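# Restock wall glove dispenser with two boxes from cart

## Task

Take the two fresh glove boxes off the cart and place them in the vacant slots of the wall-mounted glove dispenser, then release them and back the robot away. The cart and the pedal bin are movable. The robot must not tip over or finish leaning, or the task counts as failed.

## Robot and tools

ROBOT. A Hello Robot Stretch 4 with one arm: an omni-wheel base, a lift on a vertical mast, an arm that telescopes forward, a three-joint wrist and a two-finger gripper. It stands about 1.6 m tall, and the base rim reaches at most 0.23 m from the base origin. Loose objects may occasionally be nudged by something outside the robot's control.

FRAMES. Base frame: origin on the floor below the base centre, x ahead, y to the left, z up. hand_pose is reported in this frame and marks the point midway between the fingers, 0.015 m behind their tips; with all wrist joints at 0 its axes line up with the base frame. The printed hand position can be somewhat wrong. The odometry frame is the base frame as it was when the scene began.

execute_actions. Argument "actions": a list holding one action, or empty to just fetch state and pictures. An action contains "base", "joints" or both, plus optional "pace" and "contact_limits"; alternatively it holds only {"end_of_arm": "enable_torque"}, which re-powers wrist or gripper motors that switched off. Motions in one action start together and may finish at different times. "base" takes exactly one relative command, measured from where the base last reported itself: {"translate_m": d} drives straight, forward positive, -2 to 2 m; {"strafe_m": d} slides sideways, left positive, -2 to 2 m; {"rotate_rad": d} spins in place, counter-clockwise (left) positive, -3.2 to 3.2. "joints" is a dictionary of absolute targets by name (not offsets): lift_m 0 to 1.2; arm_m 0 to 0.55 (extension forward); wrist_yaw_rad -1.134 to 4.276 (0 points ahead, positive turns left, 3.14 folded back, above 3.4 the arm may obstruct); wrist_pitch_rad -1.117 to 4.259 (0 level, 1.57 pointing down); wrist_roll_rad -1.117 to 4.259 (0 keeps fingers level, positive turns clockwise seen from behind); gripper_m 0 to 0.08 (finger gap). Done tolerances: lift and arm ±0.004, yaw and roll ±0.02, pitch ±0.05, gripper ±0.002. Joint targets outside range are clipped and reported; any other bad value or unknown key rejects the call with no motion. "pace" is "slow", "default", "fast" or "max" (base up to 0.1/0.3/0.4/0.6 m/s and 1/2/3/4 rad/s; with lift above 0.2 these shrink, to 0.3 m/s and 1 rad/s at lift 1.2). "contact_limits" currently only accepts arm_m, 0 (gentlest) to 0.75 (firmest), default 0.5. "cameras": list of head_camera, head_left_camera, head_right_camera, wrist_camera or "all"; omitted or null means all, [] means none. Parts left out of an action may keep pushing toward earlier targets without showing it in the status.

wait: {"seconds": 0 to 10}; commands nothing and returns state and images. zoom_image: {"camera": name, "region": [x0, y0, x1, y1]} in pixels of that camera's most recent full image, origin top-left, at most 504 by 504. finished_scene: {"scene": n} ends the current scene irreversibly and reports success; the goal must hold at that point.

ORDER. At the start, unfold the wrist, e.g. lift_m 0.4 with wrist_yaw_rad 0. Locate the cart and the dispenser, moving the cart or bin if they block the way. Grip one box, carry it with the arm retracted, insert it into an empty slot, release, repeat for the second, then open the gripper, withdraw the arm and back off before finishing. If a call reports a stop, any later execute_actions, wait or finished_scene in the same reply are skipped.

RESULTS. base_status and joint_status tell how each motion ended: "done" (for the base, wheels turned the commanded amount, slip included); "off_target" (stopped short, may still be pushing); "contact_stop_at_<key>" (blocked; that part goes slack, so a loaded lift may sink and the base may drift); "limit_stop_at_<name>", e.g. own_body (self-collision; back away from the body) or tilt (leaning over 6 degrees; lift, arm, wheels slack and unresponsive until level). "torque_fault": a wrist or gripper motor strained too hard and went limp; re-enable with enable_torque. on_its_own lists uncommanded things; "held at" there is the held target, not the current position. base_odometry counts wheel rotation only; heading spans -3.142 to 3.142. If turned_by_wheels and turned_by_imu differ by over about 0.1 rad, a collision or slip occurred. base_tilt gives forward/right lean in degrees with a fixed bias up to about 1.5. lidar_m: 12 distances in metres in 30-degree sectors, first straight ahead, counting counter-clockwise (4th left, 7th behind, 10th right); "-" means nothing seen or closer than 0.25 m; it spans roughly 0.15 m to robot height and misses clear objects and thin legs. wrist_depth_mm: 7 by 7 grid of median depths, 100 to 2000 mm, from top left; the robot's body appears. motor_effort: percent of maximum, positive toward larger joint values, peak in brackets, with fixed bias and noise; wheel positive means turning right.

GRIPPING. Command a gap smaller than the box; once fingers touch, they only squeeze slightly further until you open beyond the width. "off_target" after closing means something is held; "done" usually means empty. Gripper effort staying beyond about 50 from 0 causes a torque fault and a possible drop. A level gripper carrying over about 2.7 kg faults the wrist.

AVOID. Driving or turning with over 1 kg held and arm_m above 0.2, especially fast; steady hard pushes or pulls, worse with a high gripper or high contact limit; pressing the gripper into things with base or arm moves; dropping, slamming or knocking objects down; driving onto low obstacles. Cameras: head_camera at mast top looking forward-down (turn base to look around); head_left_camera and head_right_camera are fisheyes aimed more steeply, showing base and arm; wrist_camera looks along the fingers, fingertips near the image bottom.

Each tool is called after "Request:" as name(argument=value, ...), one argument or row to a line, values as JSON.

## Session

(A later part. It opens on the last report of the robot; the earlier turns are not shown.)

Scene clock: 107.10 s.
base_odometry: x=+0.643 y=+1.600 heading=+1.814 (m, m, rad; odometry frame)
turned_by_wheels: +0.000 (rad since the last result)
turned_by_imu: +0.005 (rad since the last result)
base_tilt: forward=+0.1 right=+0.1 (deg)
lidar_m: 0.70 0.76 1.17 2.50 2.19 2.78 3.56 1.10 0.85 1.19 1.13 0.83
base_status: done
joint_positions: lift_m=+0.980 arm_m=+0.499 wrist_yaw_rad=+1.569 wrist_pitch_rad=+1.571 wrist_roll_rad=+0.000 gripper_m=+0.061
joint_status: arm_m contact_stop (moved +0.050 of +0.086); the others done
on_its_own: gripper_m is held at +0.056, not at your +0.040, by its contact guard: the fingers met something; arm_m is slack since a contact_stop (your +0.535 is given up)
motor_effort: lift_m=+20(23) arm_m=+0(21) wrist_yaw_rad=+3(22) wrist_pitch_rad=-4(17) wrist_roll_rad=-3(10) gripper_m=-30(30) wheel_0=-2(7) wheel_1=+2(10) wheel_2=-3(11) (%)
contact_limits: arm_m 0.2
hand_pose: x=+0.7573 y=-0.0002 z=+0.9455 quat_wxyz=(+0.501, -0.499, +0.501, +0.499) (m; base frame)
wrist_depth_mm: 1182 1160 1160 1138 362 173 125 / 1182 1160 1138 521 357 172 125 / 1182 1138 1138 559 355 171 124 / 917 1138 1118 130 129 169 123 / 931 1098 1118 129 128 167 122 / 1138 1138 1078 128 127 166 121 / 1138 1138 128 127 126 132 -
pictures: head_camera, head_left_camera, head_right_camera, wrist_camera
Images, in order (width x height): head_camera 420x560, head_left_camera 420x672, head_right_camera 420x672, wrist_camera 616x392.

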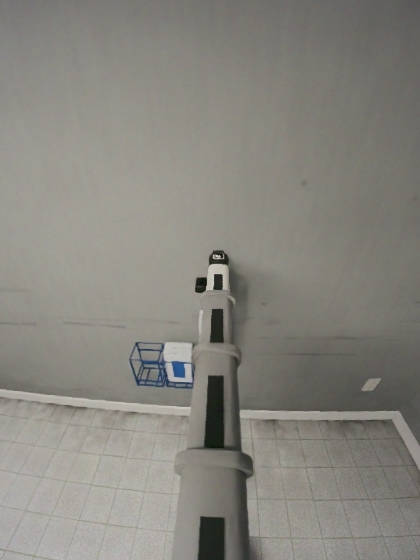

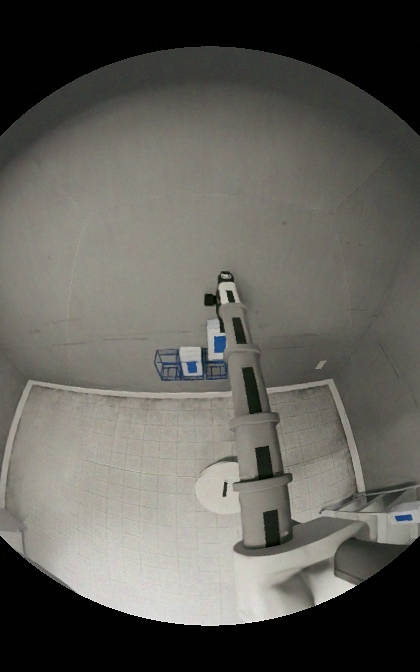

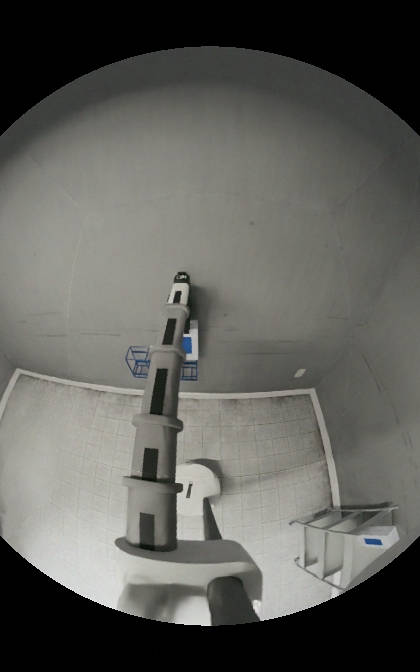

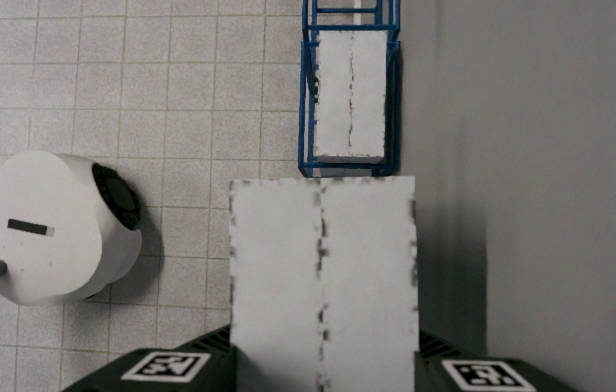

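Request:
execute_actions(
  actions=[
    {"joints":{"arm_m":0.42,"lift_m":1.0}},
  ],
  cameras=[],
)

Request:
execute_actions(
  actions=[
    {"base":{"strafe_m":-0.087},"joints":{"wrist_yaw_rad":3.14,"wrist_roll_rad":1.57,"wrist_pitch_rad":1.77},"pace":"slow"},
  ],
  cameras=[],
)

Request:
execute_actions(
  actions=[
    {"base":{"translate_m":0.1},"pace":"slow"},
  ],
)

Scene clock: 123.73 s.
base_odometry: x=+0.643 y=+1.600 heading=+1.815 (m, m, rad; odometry frame)
turned_by_wheels: +0.000 (rad since the last result)
turned_by_imu: +0.000 (rad since the last result)
base_tilt: forward=-0.1 right=-0.1 (deg)
lidar_m: 0.61 0.76 1.17 2.50 2.22 2.78 3.57 1.08 0.87 1.19 1.16 0.82
base_status: not commanded
joint_positions: lift_m=+1.000 arm_m=+0.421 wrist_yaw_rad=+1.569 wrist_pitch_rad=+1.571 wrist_roll_rad=+0.000 gripper_m=+0.061
joint_status: all done
on_its_own: gripper_m is held at +0.056, not at your +0.040, by its contact guard: the fingers met something
motor_effort: lift_m=+25(26) arm_m=-6(8) wrist_yaw_rad=+2(2) wrist_pitch_rad=-3(4) wrist_roll_rad=-2(2) gripper_m=-31(30) wheel_0=-2(2) wheel_1=+2(2) wheel_2=-1(3) (%)
hand_pose: x=+0.6795 y=-0.0001 z=+0.9652 quat_wxyz=(+0.500, -0.500, +0.500, +0.500) (m; base frame)
wrist_depth_mm: 1205 1160 1160 1182 615 364 247 / 1205 1160 1138 1160 377 362 247 / 1138 1182 1160 1160 377 359 246 / 960 976 1138 131 130 355 243 / 946 946 1138 130 129 351 242 / 1182 1138 1118 129 128 345 239 / 1138 1160 128 128 126 135 230
pictures: none
No camera images: the call's "cameras" was empty. Leave "cameras" out to get every camera's image.

Scene clock: 125.77 s.
base_odometry: x=+0.727 y=+1.621 heading=+1.814 (m, m, rad; odometry frame)
turned_by_wheels: +0.000 (rad since the last result)
turned_by_imu: +0.000 (rad since the last result)
base_tilt: forward=-0.1 right=+0.1 (deg)
lidar_m: 0.60 0.76 1.19 2.60 2.30 2.89 3.54 0.95 0.81 1.10 1.15 0.83
base_status: done
joint_positions: lift_m=+1.000 arm_m=+0.421 wrist_yaw_rad=+3.139 wrist_pitch_rad=+1.768 wrist_roll_rad=+1.570 gripper_m=+0.061
joint_status: all done
on_its_own: gripper_m is held at +0.056, not at your +0.040, by its contact guard: the fingers met something
motor_effort: lift_m=+25(25) arm_m=-6(6) wrist_yaw_rad=+2(9) wrist_pitch_rad=+5(10) wrist_roll_rad=+0(2) gripper_m=-31(31) wheel_0=+1(8) wheel_1=-4(7) wheel_2=+0(3) (%)
hand_pose: x=+0.6339 y=+0.0873 z=+0.9693 quat_wxyz=(+0.547, -0.547, +0.449, +0.448) (m; base frame)
wrist_depth_mm: 1060 1098 1138 1160 609 377 283 / 1042 1098 1098 1138 407 370 282 / 1042 1078 1118 1160 404 366 279 / 891 1078 1060 131 131 366 278 / 831 1060 1098 130 129 359 276 / 820 1042 1060 129 128 357 276 / 1008 1042 128 128 126 135 265
pictures: none
No camera images: the call's "cameras" was empty. Leave "cameras" out to get every camera's image.

Scene clock: 128.07 s.
base_odometry: x=+0.703 y=+1.718 heading=+1.815 (m, m, rad; odometry frame)
turned_by_wheels: +0.000 (rad since the last result)
turned_by_imu: +0.000 (rad since the last result)
base_tilt: forward=+0.1 right=+0.0 (deg)
lidar_m: 0.61 0.64 1.03 2.60 2.33 2.91 3.66 0.97 0.84 1.10 0.99 0.74
base_status: done
joint_positions: lift_m=+1.000 arm_m=+0.421 wrist_yaw_rad=+3.140 wrist_pitch_rad=+1.768 wrist_roll_rad=+1.570 gripper_m=+0.061
joint_status: not commanded
on_its_own: gripper_m is held at +0.056, not at your +0.040, by its contact guard: the fingers met something
motor_effort: lift_m=+25(24) arm_m=-7(7) wrist_yaw_rad=+1(2) wrist_pitch_rad=+5(5) wrist_roll_rad=+0(0) gripper_m=-31(30) wheel_0=+3(8) wheel_1=+5(8) wheel_2=-3(1) (%)
hand_pose: x=+0.6339 y=+0.0873 z=+0.9693 quat_wxyz=(+0.547, -0.547, +0.449, +0.448) (m; base frame)
wrist_depth_mm: 1042 1098 1138 597 345 206 160 / 1042 1078 1118 392 340 206 159 / 1042 1078 1118 392 334 204 158 / 878 1060 1118 131 130 201 157 / 831 1042 1078 130 129 200 156 / 831 1060 1098 129 128 197 155 / 1008 1025 128 128 126 135 153
pictures: head_camera, head_left_camera, head_right_camera, wrist_camera
Images, in order (width x height): head_camera 420x560, head_left_camera 420x672, head_right_camera 420x672, wrist_camera 616x392.

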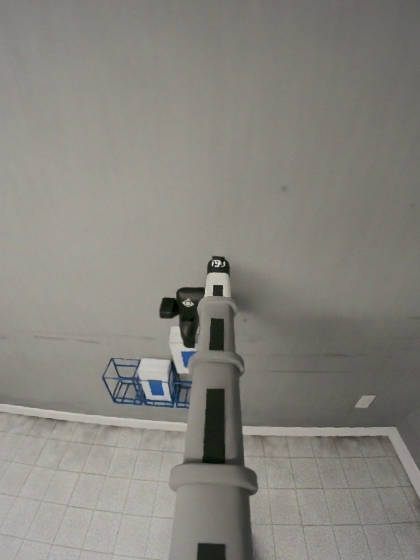

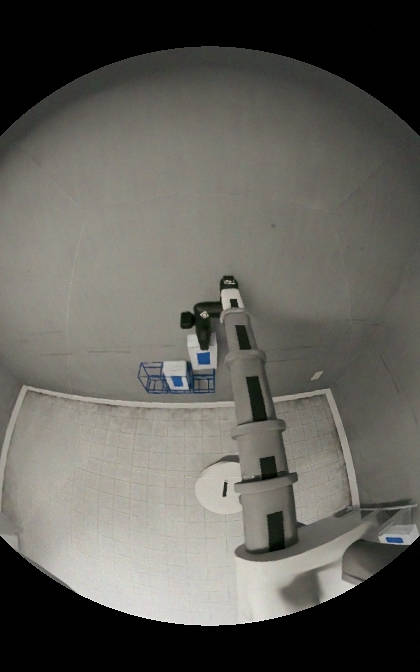

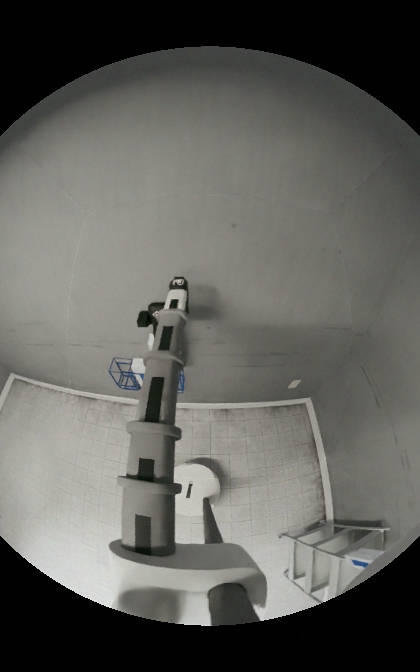

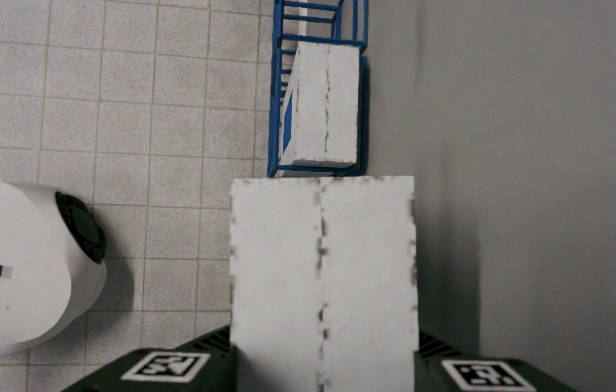

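Request:
execute_actions(
  actions=[
    {"base":{"strafe_m":-0.006},"joints":{"arm_m":0.44},"pace":"slow"},
  ],
  cameras=[],
)

Request:
execute_actions(
  actions=[
    {"joints":{"lift_m":0.9},"pace":"slow"},
  ],
)

Scene clock: 138.87 s.
base_odometry: x=+0.709 y=+1.719 heading=+1.814 (m, m, rad; odometry frame)
turned_by_wheels: +0.000 (rad since the last result)
turned_by_imu: +0.000 (rad since the last result)
base_tilt: forward=+0.0 right=+0.1 (deg)
lidar_m: 0.60 0.64 1.02 2.61 2.34 2.92 3.67 0.95 0.83 1.10 1.00 0.73
base_status: done
joint_positions: lift_m=+1.000 arm_m=+0.439 wrist_yaw_rad=+3.140 wrist_pitch_rad=+1.768 wrist_roll_rad=+1.570 gripper_m=+0.061
joint_status: all done
on_its_own: gripper_m is held at +0.056, not at your +0.040, by its contact guard: the fingers met something
motor_effort: lift_m=+25(25) arm_m=+7(7) wrist_yaw_rad=+0(2) wrist_pitch_rad=+5(6) wrist_roll_rad=-1(0) gripper_m=-29(32) wheel_0=+3(6) wheel_1=-6(7) wheel_2=+0(3) (%)
hand_pose: x=+0.6515 y=+0.0873 z=+0.9693 quat_wxyz=(+0.547, -0.547, +0.449, +0.448) (m; base frame)
wrist_depth_mm: 1042 1098 1118 559 296 176 140 / 1042 1078 1118 394 291 176 139 / 1008 1078 1098 389 287 175 139 / 917 1078 1098 131 130 173 138 / 820 1060 1078 129 128 170 136 / 820 1060 1060 129 128 169 135 / 1008 1042 128 127 126 135 -
pictures: none
No camera images: the call's "cameras" was empty. Leave "cameras" out to get every camera's image.

Scene clock: 140.57 s.
base_odometry: x=+0.709 y=+1.719 heading=+1.815 (m, m, rad; odometry frame)
turned_by_wheels: +0.000 (rad since the last result)
turned_by_imu: +0.000 (rad since the last result)
base_tilt: forward=+0.0 right=+0.1 (deg)
lidar_m: 0.61 0.64 1.01 2.59 2.34 2.92 3.67 0.96 0.83 1.09 1.01 0.73
base_status: not commanded
joint_positions: lift_m=+0.901 arm_m=+0.439 wrist_yaw_rad=+3.144 wrist_pitch_rad=+1.771 wrist_roll_rad=+1.570 gripper_m=+0.062
joint_status: all done
on_its_own: gripper_m is held at +0.056, not at your +0.040, by its contact guard: the fingers met something
motor_effort: lift_m=+4(23) arm_m=+7(7) wrist_yaw_rad=-13(11) wrist_pitch_rad=-3(6) wrist_roll_rad=-1(1) gripper_m=-39(39) wheel_0=+4(4) wheel_1=-2(6) wheel_2=+0(0) (%)
hand_pose: x=+0.6517 y=+0.0875 z=+0.8711 quat_wxyz=(+0.547, -0.548, +0.447, +0.448) (m; base frame)
wrist_depth_mm: 976 991 1042 301 287 174 138 / 960 1025 1025 297 282 172 138 / 946 976 1025 293 220 171 137 / 931 976 111 110 108 169 135 / 798 960 109 107 106 167 134 / 778 976 107 105 104 164 133 / 917 960 104 103 102 135 -
pictures: head_camera, head_left_camera, head_right_camera, wrist_camera
Images, in order (width x height): head_camera 420x560, head_left_camera 420x672, head_right_camera 420x672, wrist_camera 616x392.

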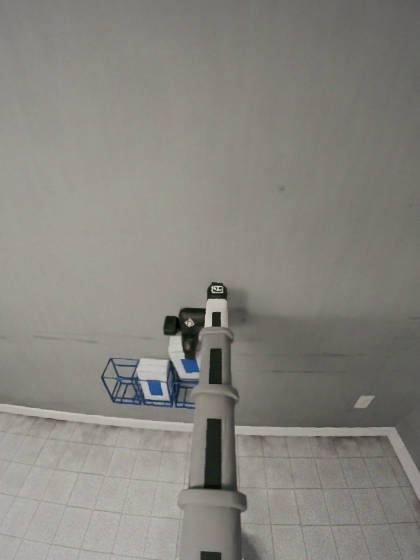

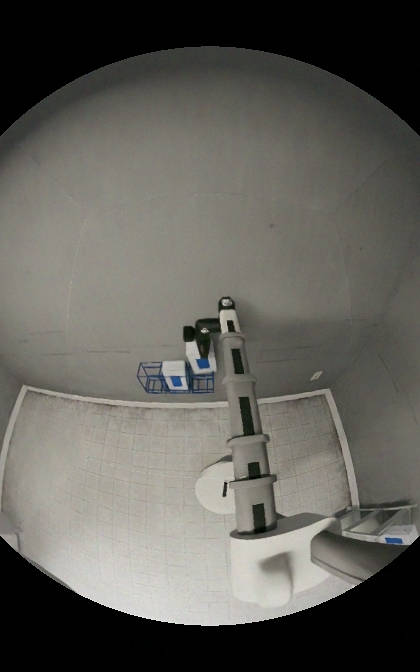

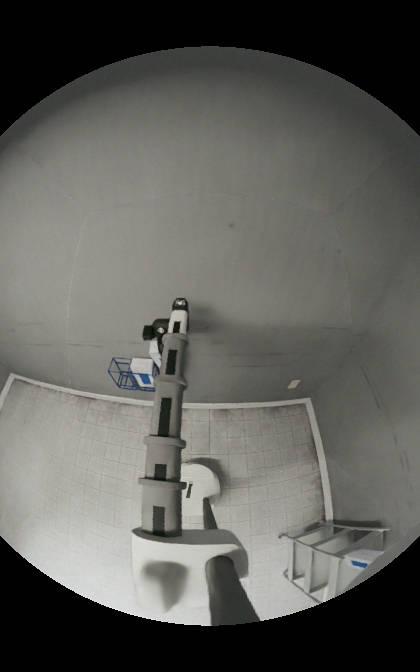

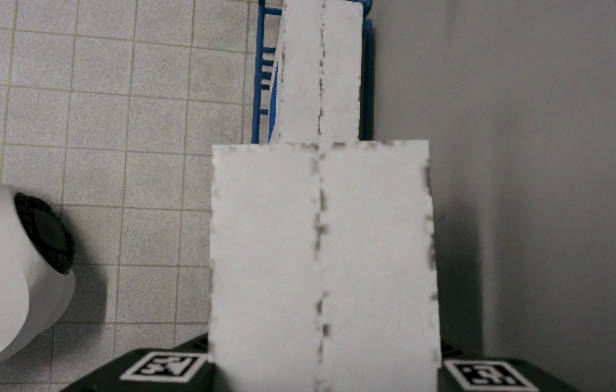

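Caught on a rim. Lift and look.

Request:
execute_actions(
  actions=[
    {"joints":{"lift_m":0.925},"pace":"slow"},
  ],
)

Request:
zoom_image(
  camera="head_left_camera",
  region=[130,300,250,410],
)

Request:
zoom_image(
  camera="head_camera",
  region=[95,300,225,420],
)

Scene clock: 146.53 s.
base_odometry: x=+0.709 y=+1.719 heading=+1.815 (m, m, rad; odometry frame)
turned_by_wheels: +0.000 (rad since the last result)
turned_by_imu: +0.000 (rad since the last result)
base_tilt: forward=+0.0 right=+0.1 (deg)
lidar_m: 0.60 0.66 1.01 2.61 2.33 2.92 3.65 0.98 0.82 1.09 1.02 0.73
base_status: not commanded
joint_positions: lift_m=+0.925 arm_m=+0.439 wrist_yaw_rad=+3.141 wrist_pitch_rad=+1.769 wrist_roll_rad=+1.570 gripper_m=+0.062
joint_status: all done
on_its_own: gripper_m is held at +0.056, not at your +0.040, by its contact guard: the fingers met something
motor_effort: lift_m=+25(23) arm_m=+7(7) wrist_yaw_rad=-2(12) wrist_pitch_rad=+2(8) wrist_roll_rad=-2(0) gripper_m=-37(35) wheel_0=+3(4) wheel_1=-3(3) wheel_2=+0(0) (%)
hand_pose: x=+0.6517 y=+0.0874 z=+0.8943 quat_wxyz=(+0.547, -0.547, +0.448, +0.448) (m; base frame)
wrist_depth_mm: 991 1025 1008 315 296 177 140 / 960 1025 1025 314 290 175 139 / 960 991 1025 306 242 173 138 / 946 976 112 110 110 172 138 / 778 991 110 108 107 171 136 / 759 991 108 106 105 168 135 / 946 960 105 104 103 135 -
pictures: head_camera, head_left_camera, head_right_camera, wrist_camera
Images, in order (width x height): head_camera 420x560, head_left_camera 420x672, head_right_camera 420x672, wrist_camera 616x392.

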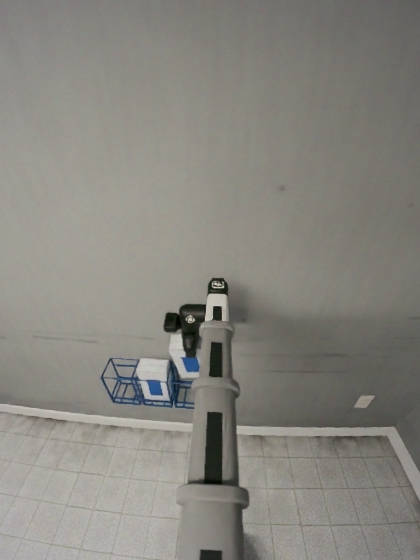

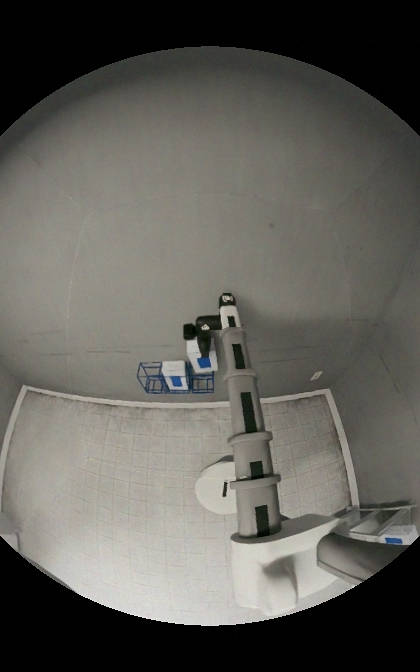

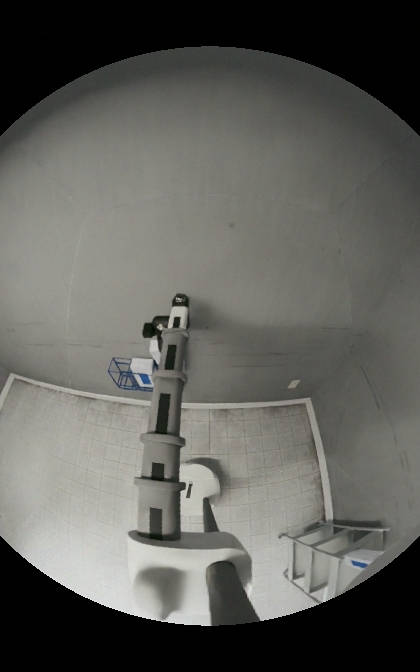

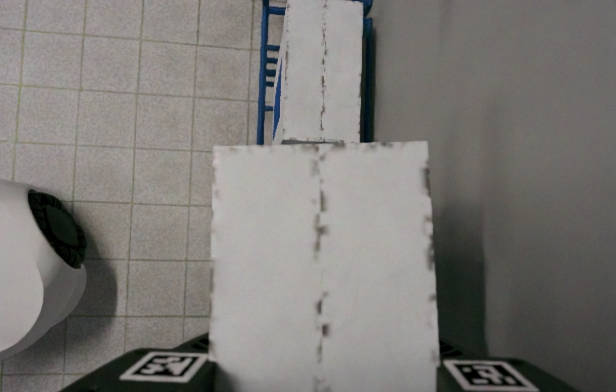

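Region (130, 300, 250, 410) of head_left_camera's 420x672 image, scaled by 4.200, with more detail than that image has; it fills the top 462 rows of this view, and the rest is white.

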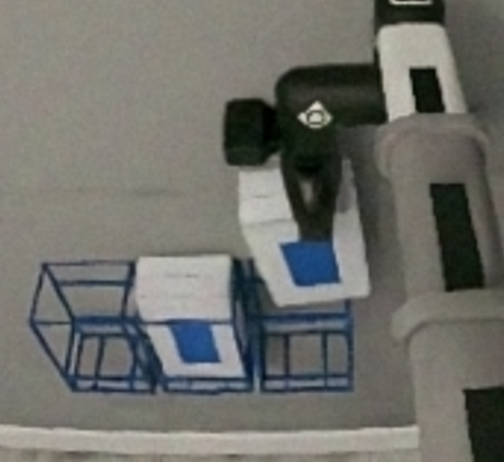

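Region (95, 300, 225, 420) of head_camera's 420x560 image, scaled by 3.877, with more detail than that image has; it fills the top 465 rows of this view, and the rest is white.

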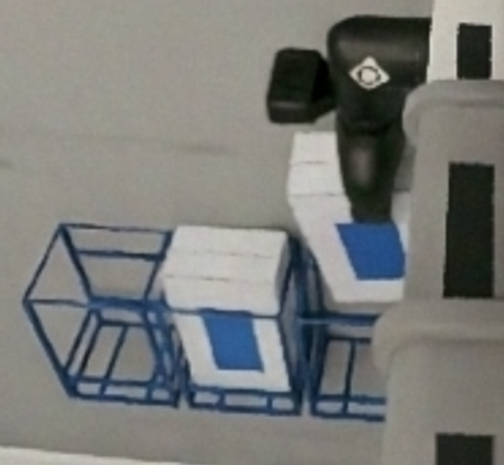

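Request:
execute_actions(
  actions=[
    {"base":{"strafe_m":0.022},"joints":{"lift_m":0.93},"pace":"slow"},
  ],
  cameras=[],
)

Request:
execute_actions(
  actions=[
    {"joints":{"lift_m":0.905},"pace":"slow"},
  ],
  cameras=["head_left_camera"],
)

Request:
zoom_image(
  camera="head_left_camera",
  region=[130,300,250,410],
)

Scene clock: 155.67 s.
base_odometry: x=+0.688 y=+1.714 heading=+1.815 (m, m, rad; odometry frame)
turned_by_wheels: +0.000 (rad since the last result)
turned_by_imu: +0.000 (rad since the last result)
base_tilt: forward=+0.1 right=+0.1 (deg)
lidar_m: 0.60 0.65 1.02 2.59 2.34 2.88 3.65 1.01 0.85 1.11 1.00 0.74
base_status: done
joint_positions: lift_m=+0.930 arm_m=+0.439 wrist_yaw_rad=+3.141 wrist_pitch_rad=+1.769 wrist_roll_rad=+1.570 gripper_m=+0.062
joint_status: all done
on_its_own: gripper_m is held at +0.056, not at your +0.040, by its contact guard: the fingers met something
motor_effort: lift_m=+25(25) arm_m=+7(7) wrist_yaw_rad=-3(2) wrist_pitch_rad=+3(4) wrist_roll_rad=-1(0) gripper_m=-37(37) wheel_0=-3(5) wheel_1=+5(8) wheel_2=+0(2) (%)
hand_pose: x=+0.6516 y=+0.0874 z=+0.8993 quat_wxyz=(+0.547, -0.547, +0.448, +0.448) (m; base frame)
wrist_depth_mm: 991 1008 1042 351 297 178 141 / 976 1025 1060 317 291 176 140 / 976 1008 1025 312 243 175 139 / 931 976 113 111 109 173 138 / 768 1008 110 108 107 171 137 / 750 991 108 106 105 169 136 / 946 946 105 104 103 135 -
pictures: none
No camera images: the call's "cameras" was empty. Leave "cameras" out to get every camera's image.

Scene clock: 156.67 s.
base_odometry: x=+0.688 y=+1.714 heading=+1.815 (m, m, rad; odometry frame)
turned_by_wheels: +0.000 (rad since the last result)
turned_by_imu: +0.000 (rad since the last result)
base_tilt: forward=+0.1 right=+0.1 (deg)
lidar_m: 0.60 0.65 1.03 2.59 2.32 2.90 3.65 0.99 0.85 1.12 1.00 0.73
base_status: not commanded
joint_positions: lift_m=+0.905 arm_m=+0.439 wrist_yaw_rad=+3.141 wrist_pitch_rad=+1.768 wrist_roll_rad=+1.570 gripper_m=+0.062
joint_status: all done
on_its_own: gripper_m is held at +0.056, not at your +0.040, by its contact guard: the fingers met something
motor_effort: lift_m=+20(23) arm_m=+7(7) wrist_yaw_rad=-3(2) wrist_pitch_rad=+5(9) wrist_roll_rad=-2(1) gripper_m=-36(37) wheel_0=+0(3) wheel_1=+4(6) wheel_2=+1(1) (%)
hand_pose: x=+0.6515 y=+0.0874 z=+0.8747 quat_wxyz=(+0.547, -0.547, +0.448, +0.448) (m; base frame)
wrist_depth_mm: 976 991 1042 296 296 178 141 / 946 976 1025 291 291 177 140 / 960 991 1008 287 244 175 139 / 931 991 111 109 108 173 138 / 750 976 109 107 106 171 138 / 768 946 107 105 104 169 136 / 931 946 104 104 103 135 -
pictures: head_left_camera
Images, in order (width x height): head_left_camera 420x672.

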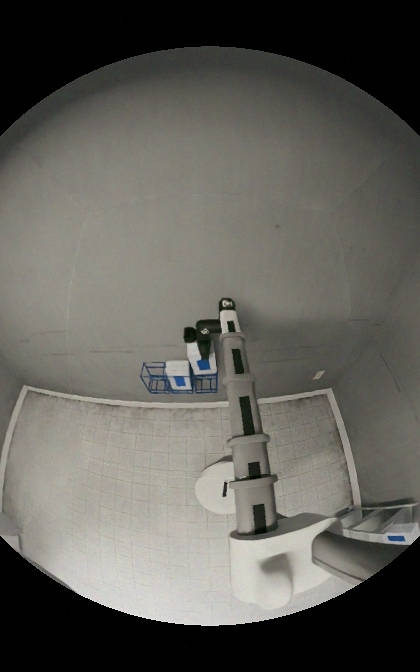

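Region (130, 300, 250, 410) of head_left_camera's 420x672 image, scaled by 4.200, with more detail than that image has; it fills the top 462 rows of this view, and the rest is white.

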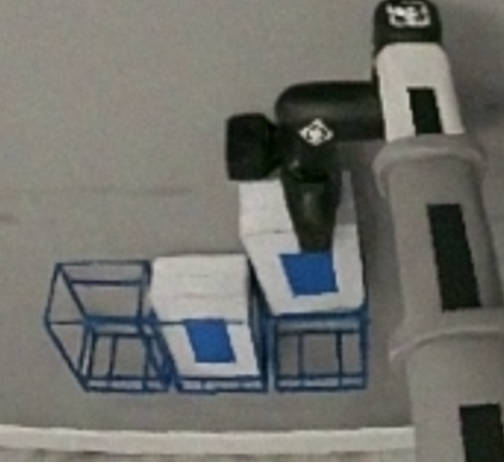

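Request:
execute_actions(
  actions=[
    {"joints":{"lift_m":0.89},"pace":"slow"},
  ],
  cameras=["head_left_camera","wrist_camera"],
)

Request:
zoom_image(
  camera="head_left_camera",
  region=[160,330,240,400],
)

Scene clock: 162.70 s.
base_odometry: x=+0.688 y=+1.714 heading=+1.815 (m, m, rad; odometry frame)
turned_by_wheels: +0.000 (rad since the last result)
turned_by_imu: +0.000 (rad since the last result)
base_tilt: forward=+0.1 right=-0.1 (deg)
lidar_m: 0.60 0.65 1.02 2.59 2.32 2.90 3.66 0.99 0.86 1.12 1.00 0.73
base_status: not commanded
joint_positions: lift_m=+0.890 arm_m=+0.439 wrist_yaw_rad=+3.141 wrist_pitch_rad=+1.768 wrist_roll_rad=+1.570 gripper_m=+0.062
joint_status: all done
on_its_own: gripper_m is held at +0.056, not at your +0.040, by its contact guard: the fingers met something
motor_effort: lift_m=+19(20) arm_m=+6(6) wrist_yaw_rad=-2(3) wrist_pitch_rad=+5(5) wrist_roll_rad=-2(1) gripper_m=-37(36) wheel_0=+0(0) wheel_1=+4(4) wheel_2=+0(0) (%)
hand_pose: x=+0.6515 y=+0.0874 z=+0.8597 quat_wxyz=(+0.547, -0.547, +0.448, +0.448) (m; base frame)
wrist_depth_mm: 960 976 1008 279 282 178 141 / 917 976 1008 277 279 176 140 / 946 960 1025 273 243 174 139 / 917 960 111 109 109 173 138 / 750 946 109 107 106 172 137 / 759 946 107 105 105 169 136 / 904 946 105 104 103 135 -
pictures: head_left_camera, wrist_camera
Images, in order (width x height): head_left_camera 420x672, wrist_camera 616x392.

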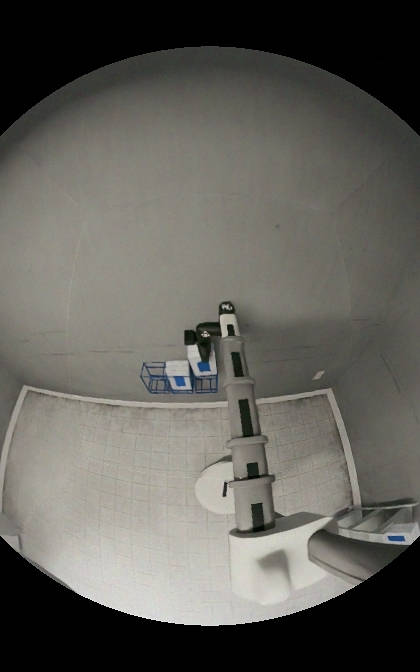

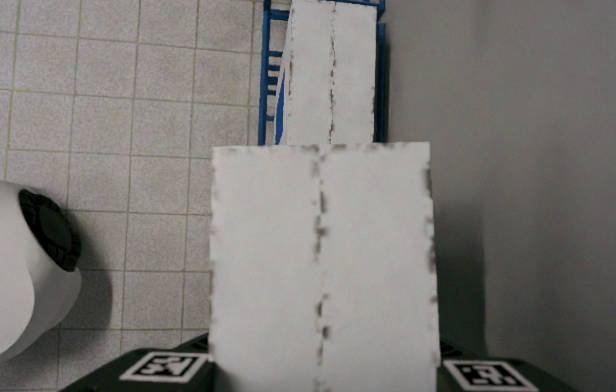

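Region (160, 330, 240, 400) of head_left_camera's 420x672 image, scaled by 6.300, with more detail than that image has; it fills the top 441 rows of this view, and the rest is white.

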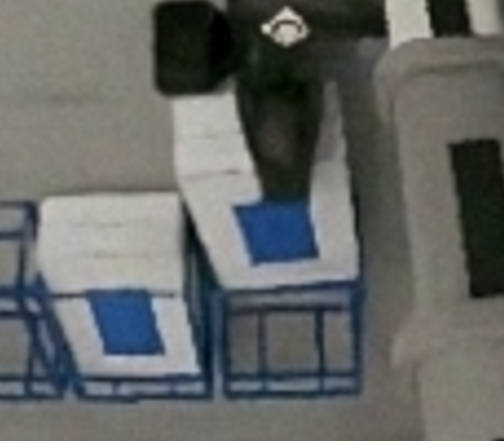

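Going in. Continue, advancing slightly along the tilt.

Request:
execute_actions(
  actions=[
    {"joints":{"lift_m":0.83,"arm_m":0.452},"pace":"slow","contact_limits":{"arm_m":0.2}},
  ],
  cameras=["head_left_camera","wrist_camera"],
)

Request:
zoom_image(
  camera="head_left_camera",
  region=[160,330,240,400],
)

Scene clock: 168.50 s.
base_odometry: x=+0.688 y=+1.714 heading=+1.815 (m, m, rad; odometry frame)
turned_by_wheels: +0.000 (rad since the last result)
turned_by_imu: +0.000 (rad since the last result)
base_tilt: forward=-0.2 right=+0.1 (deg)
lidar_m: 0.59 0.64 1.02 2.59 2.33 2.93 3.66 0.99 0.84 1.13 1.00 0.73
base_status: not commanded
joint_positions: lift_m=+0.830 arm_m=+0.451 wrist_yaw_rad=+3.141 wrist_pitch_rad=+1.762 wrist_roll_rad=+1.570 gripper_m=+0.062
joint_status: all done
on_its_own: gripper_m is held at +0.056, not at your +0.040, by its contact guard: the fingers met something
motor_effort: lift_m=+20(20) arm_m=+8(9) wrist_yaw_rad=-4(6) wrist_pitch_rad=+23(26) wrist_roll_rad=-3(3) gripper_m=-38(38) wheel_0=+0(0) wheel_1=+4(4) wheel_2=+0(1) (%)
contact_limits: arm_m 0.2
hand_pose: x=+0.6620 y=+0.0874 z=+0.7995 quat_wxyz=(+0.545, -0.545, +0.450, +0.450) (m; base frame)
wrist_depth_mm: 891 917 946 216 219 161 127 / 891 931 931 213 219 160 126 / 891 917 931 210 213 158 126 / 878 891 112 111 110 157 125 / 750 891 110 108 107 156 124 / 768 891 107 106 105 154 123 / 854 878 105 104 103 131 -
pictures: head_left_camera, wrist_camera
Images, in order (width x height): head_left_camera 420x672, wrist_camera 616x392.

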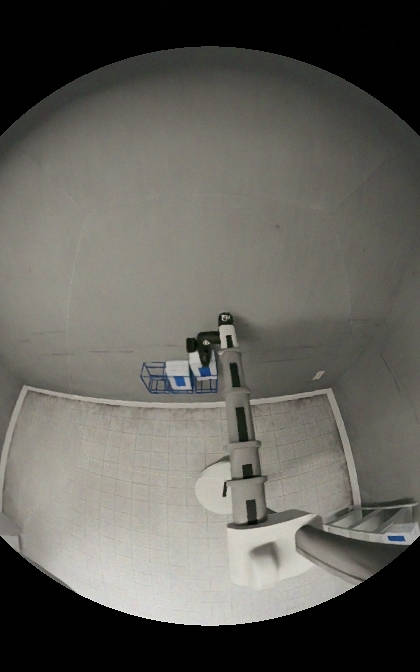

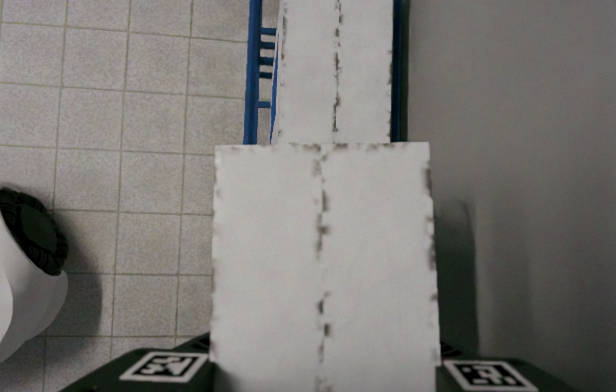

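Region (160, 330, 240, 400) of head_left_camera's 420x672 image, scaled by 6.300, with more detail than that image has; it fills the top 441 rows of this view, and the rest is white.

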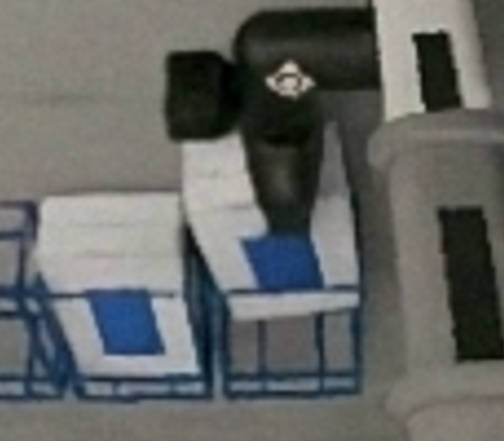

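Request:
execute_actions(
  actions=[
    {"joints":{"lift_m":0.79,"arm_m":0.462,"wrist_pitch_rad":1.7},"pace":"slow","contact_limits":{"arm_m":0.2}},
  ],
  cameras=["wrist_camera"],
)

Request:
execute_actions(
  actions=[
    {"joints":{"gripper_m":0.072},"pace":"slow"},
  ],
  cameras=["head_left_camera","wrist_camera"],
)

Scene clock: 175.87 s.
base_odometry: x=+0.688 y=+1.714 heading=+1.815 (m, m, rad; odometry frame)
turned_by_wheels: +0.000 (rad since the last result)
turned_by_imu: +0.000 (rad since the last result)
base_tilt: forward=+0.0 right=+0.0 (deg)
lidar_m: 0.62 0.63 1.01 2.58 2.33 2.87 3.65 0.99 0.84 1.12 1.01 0.72
base_status: not commanded
joint_positions: lift_m=+0.790 arm_m=+0.461 wrist_yaw_rad=+3.140 wrist_pitch_rad=+1.699 wrist_roll_rad=+1.570 gripper_m=+0.062
joint_status: all done
on_its_own: gripper_m is held at +0.056, not at your +0.040, by its contact guard: the fingers met something
motor_effort: lift_m=+20(19) arm_m=+6(7) wrist_yaw_rad=+0(4) wrist_pitch_rad=+2(19) wrist_roll_rad=-2(2) gripper_m=-38(37) wheel_0=-1(0) wheel_1=+4(4) wheel_2=-1(0) (%)
contact_limits: arm_m 0.2
hand_pose: x=+0.6590 y=+0.0874 z=+0.7573 quat_wxyz=(+0.531, -0.531, +0.467, +0.467) (m; base frame)
wrist_depth_mm: 878 904 931 171 174 164 127 / 878 878 931 170 172 163 126 / 878 878 917 169 171 162 125 / 866 891 113 111 110 160 125 / 699 878 110 108 107 159 124 / 683 878 108 106 105 157 122 / 842 878 105 104 103 131 -
pictures: wrist_camera
Images, in order (width x height): wrist_camera 616x392.

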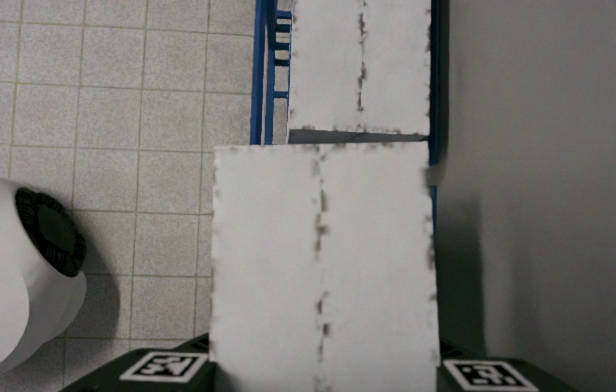

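Scene clock: 176.73 s.
base_odometry: x=+0.688 y=+1.714 heading=+1.815 (m, m, rad; odometry frame)
turned_by_wheels: +0.000 (rad since the last result)
turned_by_imu: +0.000 (rad since the last result)
base_tilt: forward=-0.1 right=+0.0 (deg)
lidar_m: 0.63 0.64 1.04 2.58 2.32 2.89 3.66 1.00 0.86 1.13 1.02 0.73
base_status: not commanded
joint_positions: lift_m=+0.790 arm_m=+0.461 wrist_yaw_rad=+3.140 wrist_pitch_rad=+1.700 wrist_roll_rad=+1.570 gripper_m=+0.072
joint_status: all done
motor_effort: lift_m=+19(19) arm_m=+7(7) wrist_yaw_rad=+0(1) wrist_pitch_rad=+0(2) wrist_roll_rad=-3(2) gripper_m=+3(42) wheel_0=+0(0) wheel_1=+4(4) wheel_2=+0(0) (%)
hand_pose: x=+0.6592 y=+0.0874 z=+0.7573 quat_wxyz=(+0.531, -0.531, +0.467, +0.467) (m; base frame)
wrist_depth_mm: 891 891 917 173 175 163 126 / 866 891 891 172 174 162 126 / 866 904 904 187 180 160 125 / 866 878 904 147 148 159 124 / 699 904 891 142 144 157 123 / 691 878 878 138 139 156 122 / 854 110 132 134 134 125 -
pictures: head_left_camera, wrist_camera
Images, in order (width x height): head_left_camera 420x672, wrist_camera 616x392.

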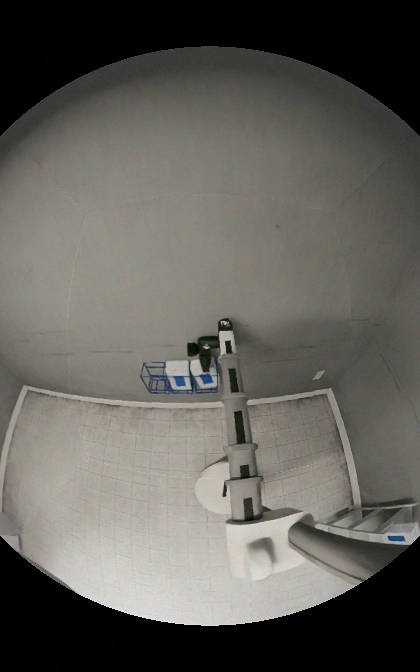

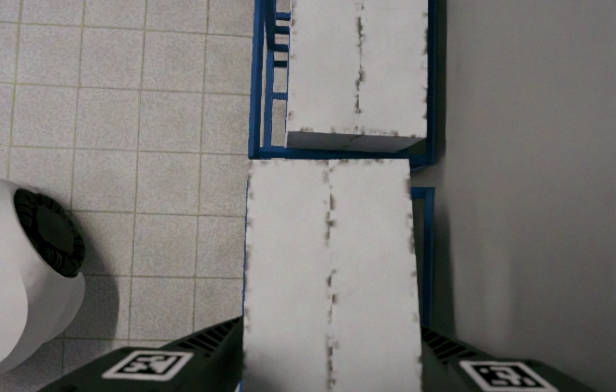

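Request:
execute_actions(
  actions=[
    {"joints":{"lift_m":0.87,"gripper_m":0.078}},
  ],
  cameras=["head_left_camera","wrist_camera"],
)

Request:
zoom_image(
  camera="head_left_camera",
  region=[160,330,240,400],
)

Scene clock: 183.40 s.
base_odometry: x=+0.688 y=+1.714 heading=+1.815 (m, m, rad; odometry frame)
turned_by_wheels: +0.000 (rad since the last result)
turned_by_imu: +0.000 (rad since the last result)
base_tilt: forward=+0.1 right=+0.0 (deg)
lidar_m: 0.60 0.64 1.04 2.58 2.34 2.92 3.65 1.01 0.84 1.12 1.02 0.73
base_status: not commanded
joint_positions: lift_m=+0.870 arm_m=+0.461 wrist_yaw_rad=+3.140 wrist_pitch_rad=+1.700 wrist_roll_rad=+1.570 gripper_m=+0.078
joint_status: all done
motor_effort: lift_m=+22(26) arm_m=+6(6) wrist_yaw_rad=-1(0) wrist_pitch_rad=+0(0) wrist_roll_rad=-3(2) gripper_m=+3(4) wheel_0=+0(0) wheel_1=+4(4) wheel_2=+0(0) (%)
hand_pose: x=+0.6592 y=+0.0874 z=+0.8371 quat_wxyz=(+0.531, -0.531, +0.467, +0.467) (m; base frame)
wrist_depth_mm: 976 991 991 255 258 163 126 / 960 976 1008 254 257 162 126 / 960 960 1008 253 254 160 125 / 842 946 976 229 254 159 124 / 741 960 976 220 251 157 123 / 741 946 976 214 247 156 122 / 931 110 137 207 209 124 -
pictures: head_left_camera, wrist_camera
Images, in order (width x height): head_left_camera 420x672, wrist_camera 616x392.

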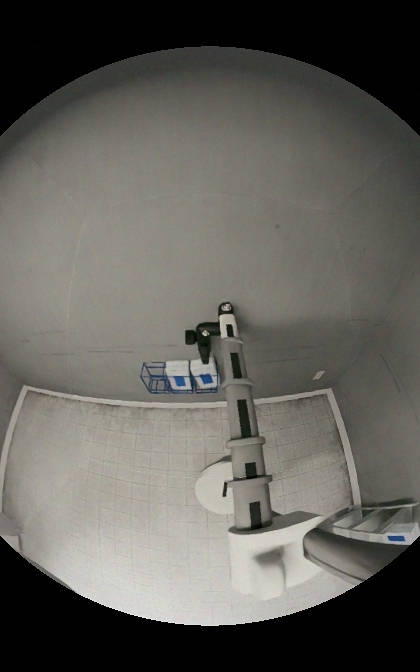

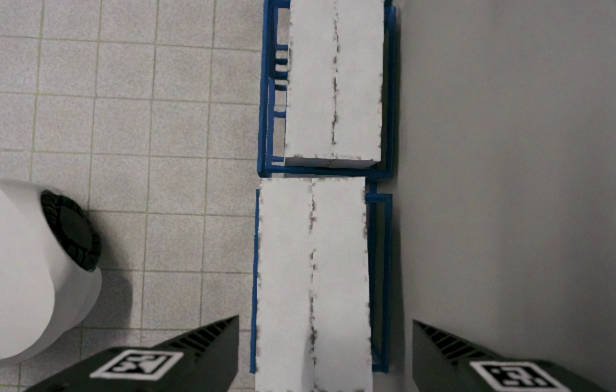

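Region (160, 330, 240, 400) of head_left_camera's 420x672 image, scaled by 6.300, with more detail than that image has; it fills the top 441 rows of this view, and the rest is white.

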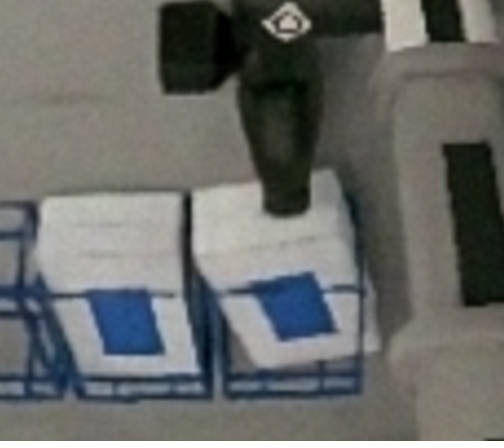

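Request:
execute_actions(
  actions=[
    {"joints":{"lift_m":0.785}},
  ],
  cameras=[],
)

Request:
execute_actions(
  actions=[
    {"joints":{"gripper_m":0.058}},
  ],
  cameras=[],
)

Request:
execute_actions(
  actions=[
    {"joints":{"lift_m":0.83},"pace":"slow"},
  ],
  cameras=[],
)

Request:
execute_actions(
  actions=[
    {"base":{"strafe_m":-0.022},"pace":"slow"},
  ],
  cameras=["head_left_camera","wrist_camera"],
)

Request:
zoom_image(
  camera="head_left_camera",
  region=[160,330,240,400],
)

Scene clock: 194.77 s.
base_odometry: x=+0.688 y=+1.714 heading=+1.815 (m, m, rad; odometry frame)
turned_by_wheels: +0.000 (rad since the last result)
turned_by_imu: +0.000 (rad since the last result)
base_tilt: forward=+0.0 right=+0.1 (deg)
lidar_m: 0.62 0.65 1.03 2.58 2.33 2.90 3.66 1.00 0.85 1.11 0.99 0.73
base_status: not commanded
joint_positions: lift_m=+0.785 arm_m=+0.461 wrist_yaw_rad=+3.140 wrist_pitch_rad=+1.700 wrist_roll_rad=+1.570 gripper_m=+0.078
joint_status: all done
motor_effort: lift_m=+17(23) arm_m=+7(7) wrist_yaw_rad=-2(2) wrist_pitch_rad=+0(0) wrist_roll_rad=-1(2) gripper_m=+2(3) wheel_0=+0(0) wheel_1=+4(4) wheel_2=+0(1) (%)
hand_pose: x=+0.6592 y=+0.0874 z=+0.7525 quat_wxyz=(+0.531, -0.531, +0.467, +0.467) (m; base frame)
wrist_depth_mm: 878 891 917 168 170 163 126 / 878 878 904 167 170 162 126 / 866 878 904 185 179 161 125 / 866 878 891 142 143 159 124 / 715 878 891 138 139 157 123 / 691 878 866 133 134 155 122 / 854 110 129 129 130 125 -
pictures: none
No camera images: the call's "cameras" was empty. Leave "cameras" out to get every camera's image.

Scene clock: 195.73 s.
base_odometry: x=+0.688 y=+1.714 heading=+1.815 (m, m, rad; odometry frame)
turned_by_wheels: +0.000 (rad since the last result)
turned_by_imu: +0.000 (rad since the last result)
base_tilt: forward=+0.0 right=+0.0 (deg)
lidar_m: 0.60 0.63 1.03 2.58 2.32 2.90 3.65 1.00 0.85 1.11 0.99 0.73
base_status: not commanded
joint_positions: lift_m=+0.785 arm_m=+0.461 wrist_yaw_rad=+3.140 wrist_pitch_rad=+1.700 wrist_roll_rad=+1.570 gripper_m=+0.061
joint_status: gripper_m off_target (ended at +0.061, target +0.058)
motor_effort: lift_m=+18(18) arm_m=+6(7) wrist_yaw_rad=-1(1) wrist_pitch_rad=+0(0) wrist_roll_rad=-3(3) gripper_m=-26(24) wheel_0=+0(0) wheel_1=+4(4) wheel_2=+0(0) (%)
hand_pose: x=+0.6592 y=+0.0874 z=+0.7525 quat_wxyz=(+0.531, -0.531, +0.467, +0.467) (m; base frame)
wrist_depth_mm: 878 904 904 168 170 163 126 / 866 878 931 167 169 162 125 / 878 878 904 186 180 160 125 / 854 891 891 142 143 159 124 / 715 878 878 138 139 158 123 / 683 866 891 134 134 155 122 / 854 866 128 129 129 130 -
pictures: none
No camera images: the call's "cameras" was empty. Leave "cameras" out to get every camera's image.

Scene clock: 196.97 s.
base_odometry: x=+0.688 y=+1.714 heading=+1.815 (m, m, rad; odometry frame)
turned_by_wheels: +0.000 (rad since the last result)
turned_by_imu: +0.000 (rad since the last result)
base_tilt: forward=-0.1 right=+0.1 (deg)
lidar_m: 0.61 0.65 1.02 2.60 2.33 2.89 3.67 1.00 0.86 1.12 1.01 0.74
base_status: not commanded
joint_positions: lift_m=+0.830 arm_m=+0.461 wrist_yaw_rad=+3.140 wrist_pitch_rad=+1.699 wrist_roll_rad=+1.570 gripper_m=+0.061
joint_status: all done
motor_effort: lift_m=+25(26) arm_m=+6(6) wrist_yaw_rad=-1(2) wrist_pitch_rad=+1(1) wrist_roll_rad=-2(1) gripper_m=-25(25) wheel_0=+0(0) wheel_1=+4(4) wheel_2=+0(0) (%)
hand_pose: x=+0.6591 y=+0.0874 z=+0.7969 quat_wxyz=(+0.531, -0.531, +0.467, +0.467) (m; base frame)
wrist_depth_mm: 931 946 976 212 215 165 128 / 931 917 960 211 213 163 127 / 917 946 946 210 212 162 126 / 842 917 931 141 141 160 125 / 707 917 917 137 138 159 124 / 699 917 917 133 134 157 123 / 878 904 129 130 129 132 -
pictures: none
No camera images: the call's "cameras" was empty. Leave "cameras" out to get every camera's image.

Scene clock: 198.13 s.
base_odometry: x=+0.709 y=+1.719 heading=+1.815 (m, m, rad; odometry frame)
turned_by_wheels: +0.000 (rad since the last result)
turned_by_imu: +0.000 (rad since the last result)
base_tilt: forward=+0.1 right=+0.1 (deg)
lidar_m: 0.59 0.65 1.02 2.61 2.34 2.92 3.66 0.96 0.81 1.10 1.01 0.74
base_status: done
joint_positions: lift_m=+0.830 arm_m=+0.461 wrist_yaw_rad=+3.140 wrist_pitch_rad=+1.699 wrist_roll_rad=+1.570 gripper_m=+0.061
joint_status: not commanded
motor_effort: lift_m=+25(25) arm_m=+6(7) wrist_yaw_rad=-1(1) wrist_pitch_rad=+1(2) wrist_roll_rad=-2(2) gripper_m=-25(24) wheel_0=+6(7) wheel_1=-5(9) wheel_2=+0(1) (%)
hand_pose: x=+0.6591 y=+0.0874 z=+0.7969 quat_wxyz=(+0.531, -0.531, +0.467, +0.467) (m; base frame)
wrist_depth_mm: 931 946 946 213 215 165 128 / 917 946 960 212 214 164 127 / 904 931 946 250 237 162 126 / 878 917 931 129 129 160 125 / 715 946 917 129 129 159 124 / 691 917 931 129 129 157 122 / 891 904 129 129 129 131 -
pictures: head_left_camera, wrist_camera
Images, in order (width x height): head_left_camera 420x672, wrist_camera 616x392.

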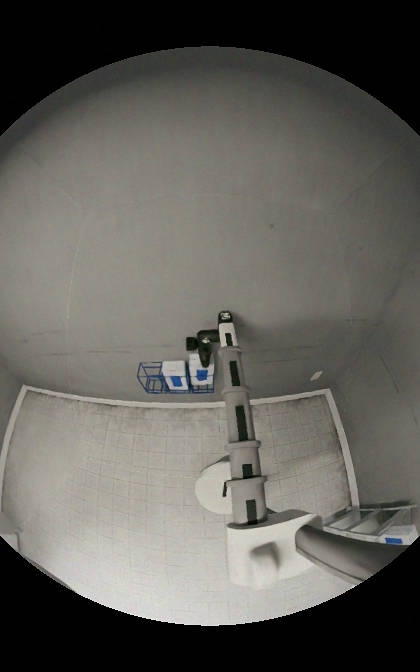

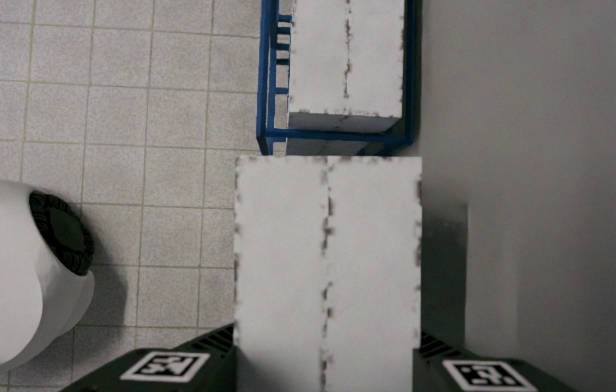

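Region (160, 330, 240, 400) of head_left_camera's 420x672 image, scaled by 6.300, with more detail than that image has; it fills the top 441 rows of this view, and the rest is white.

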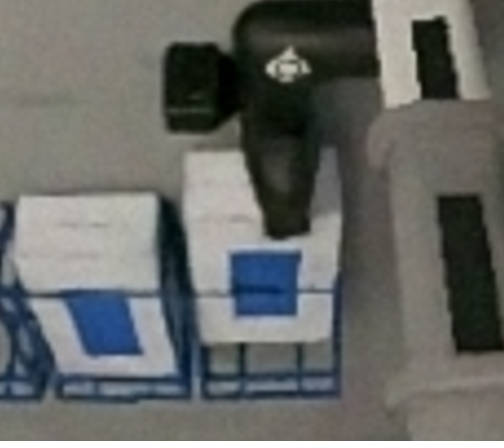

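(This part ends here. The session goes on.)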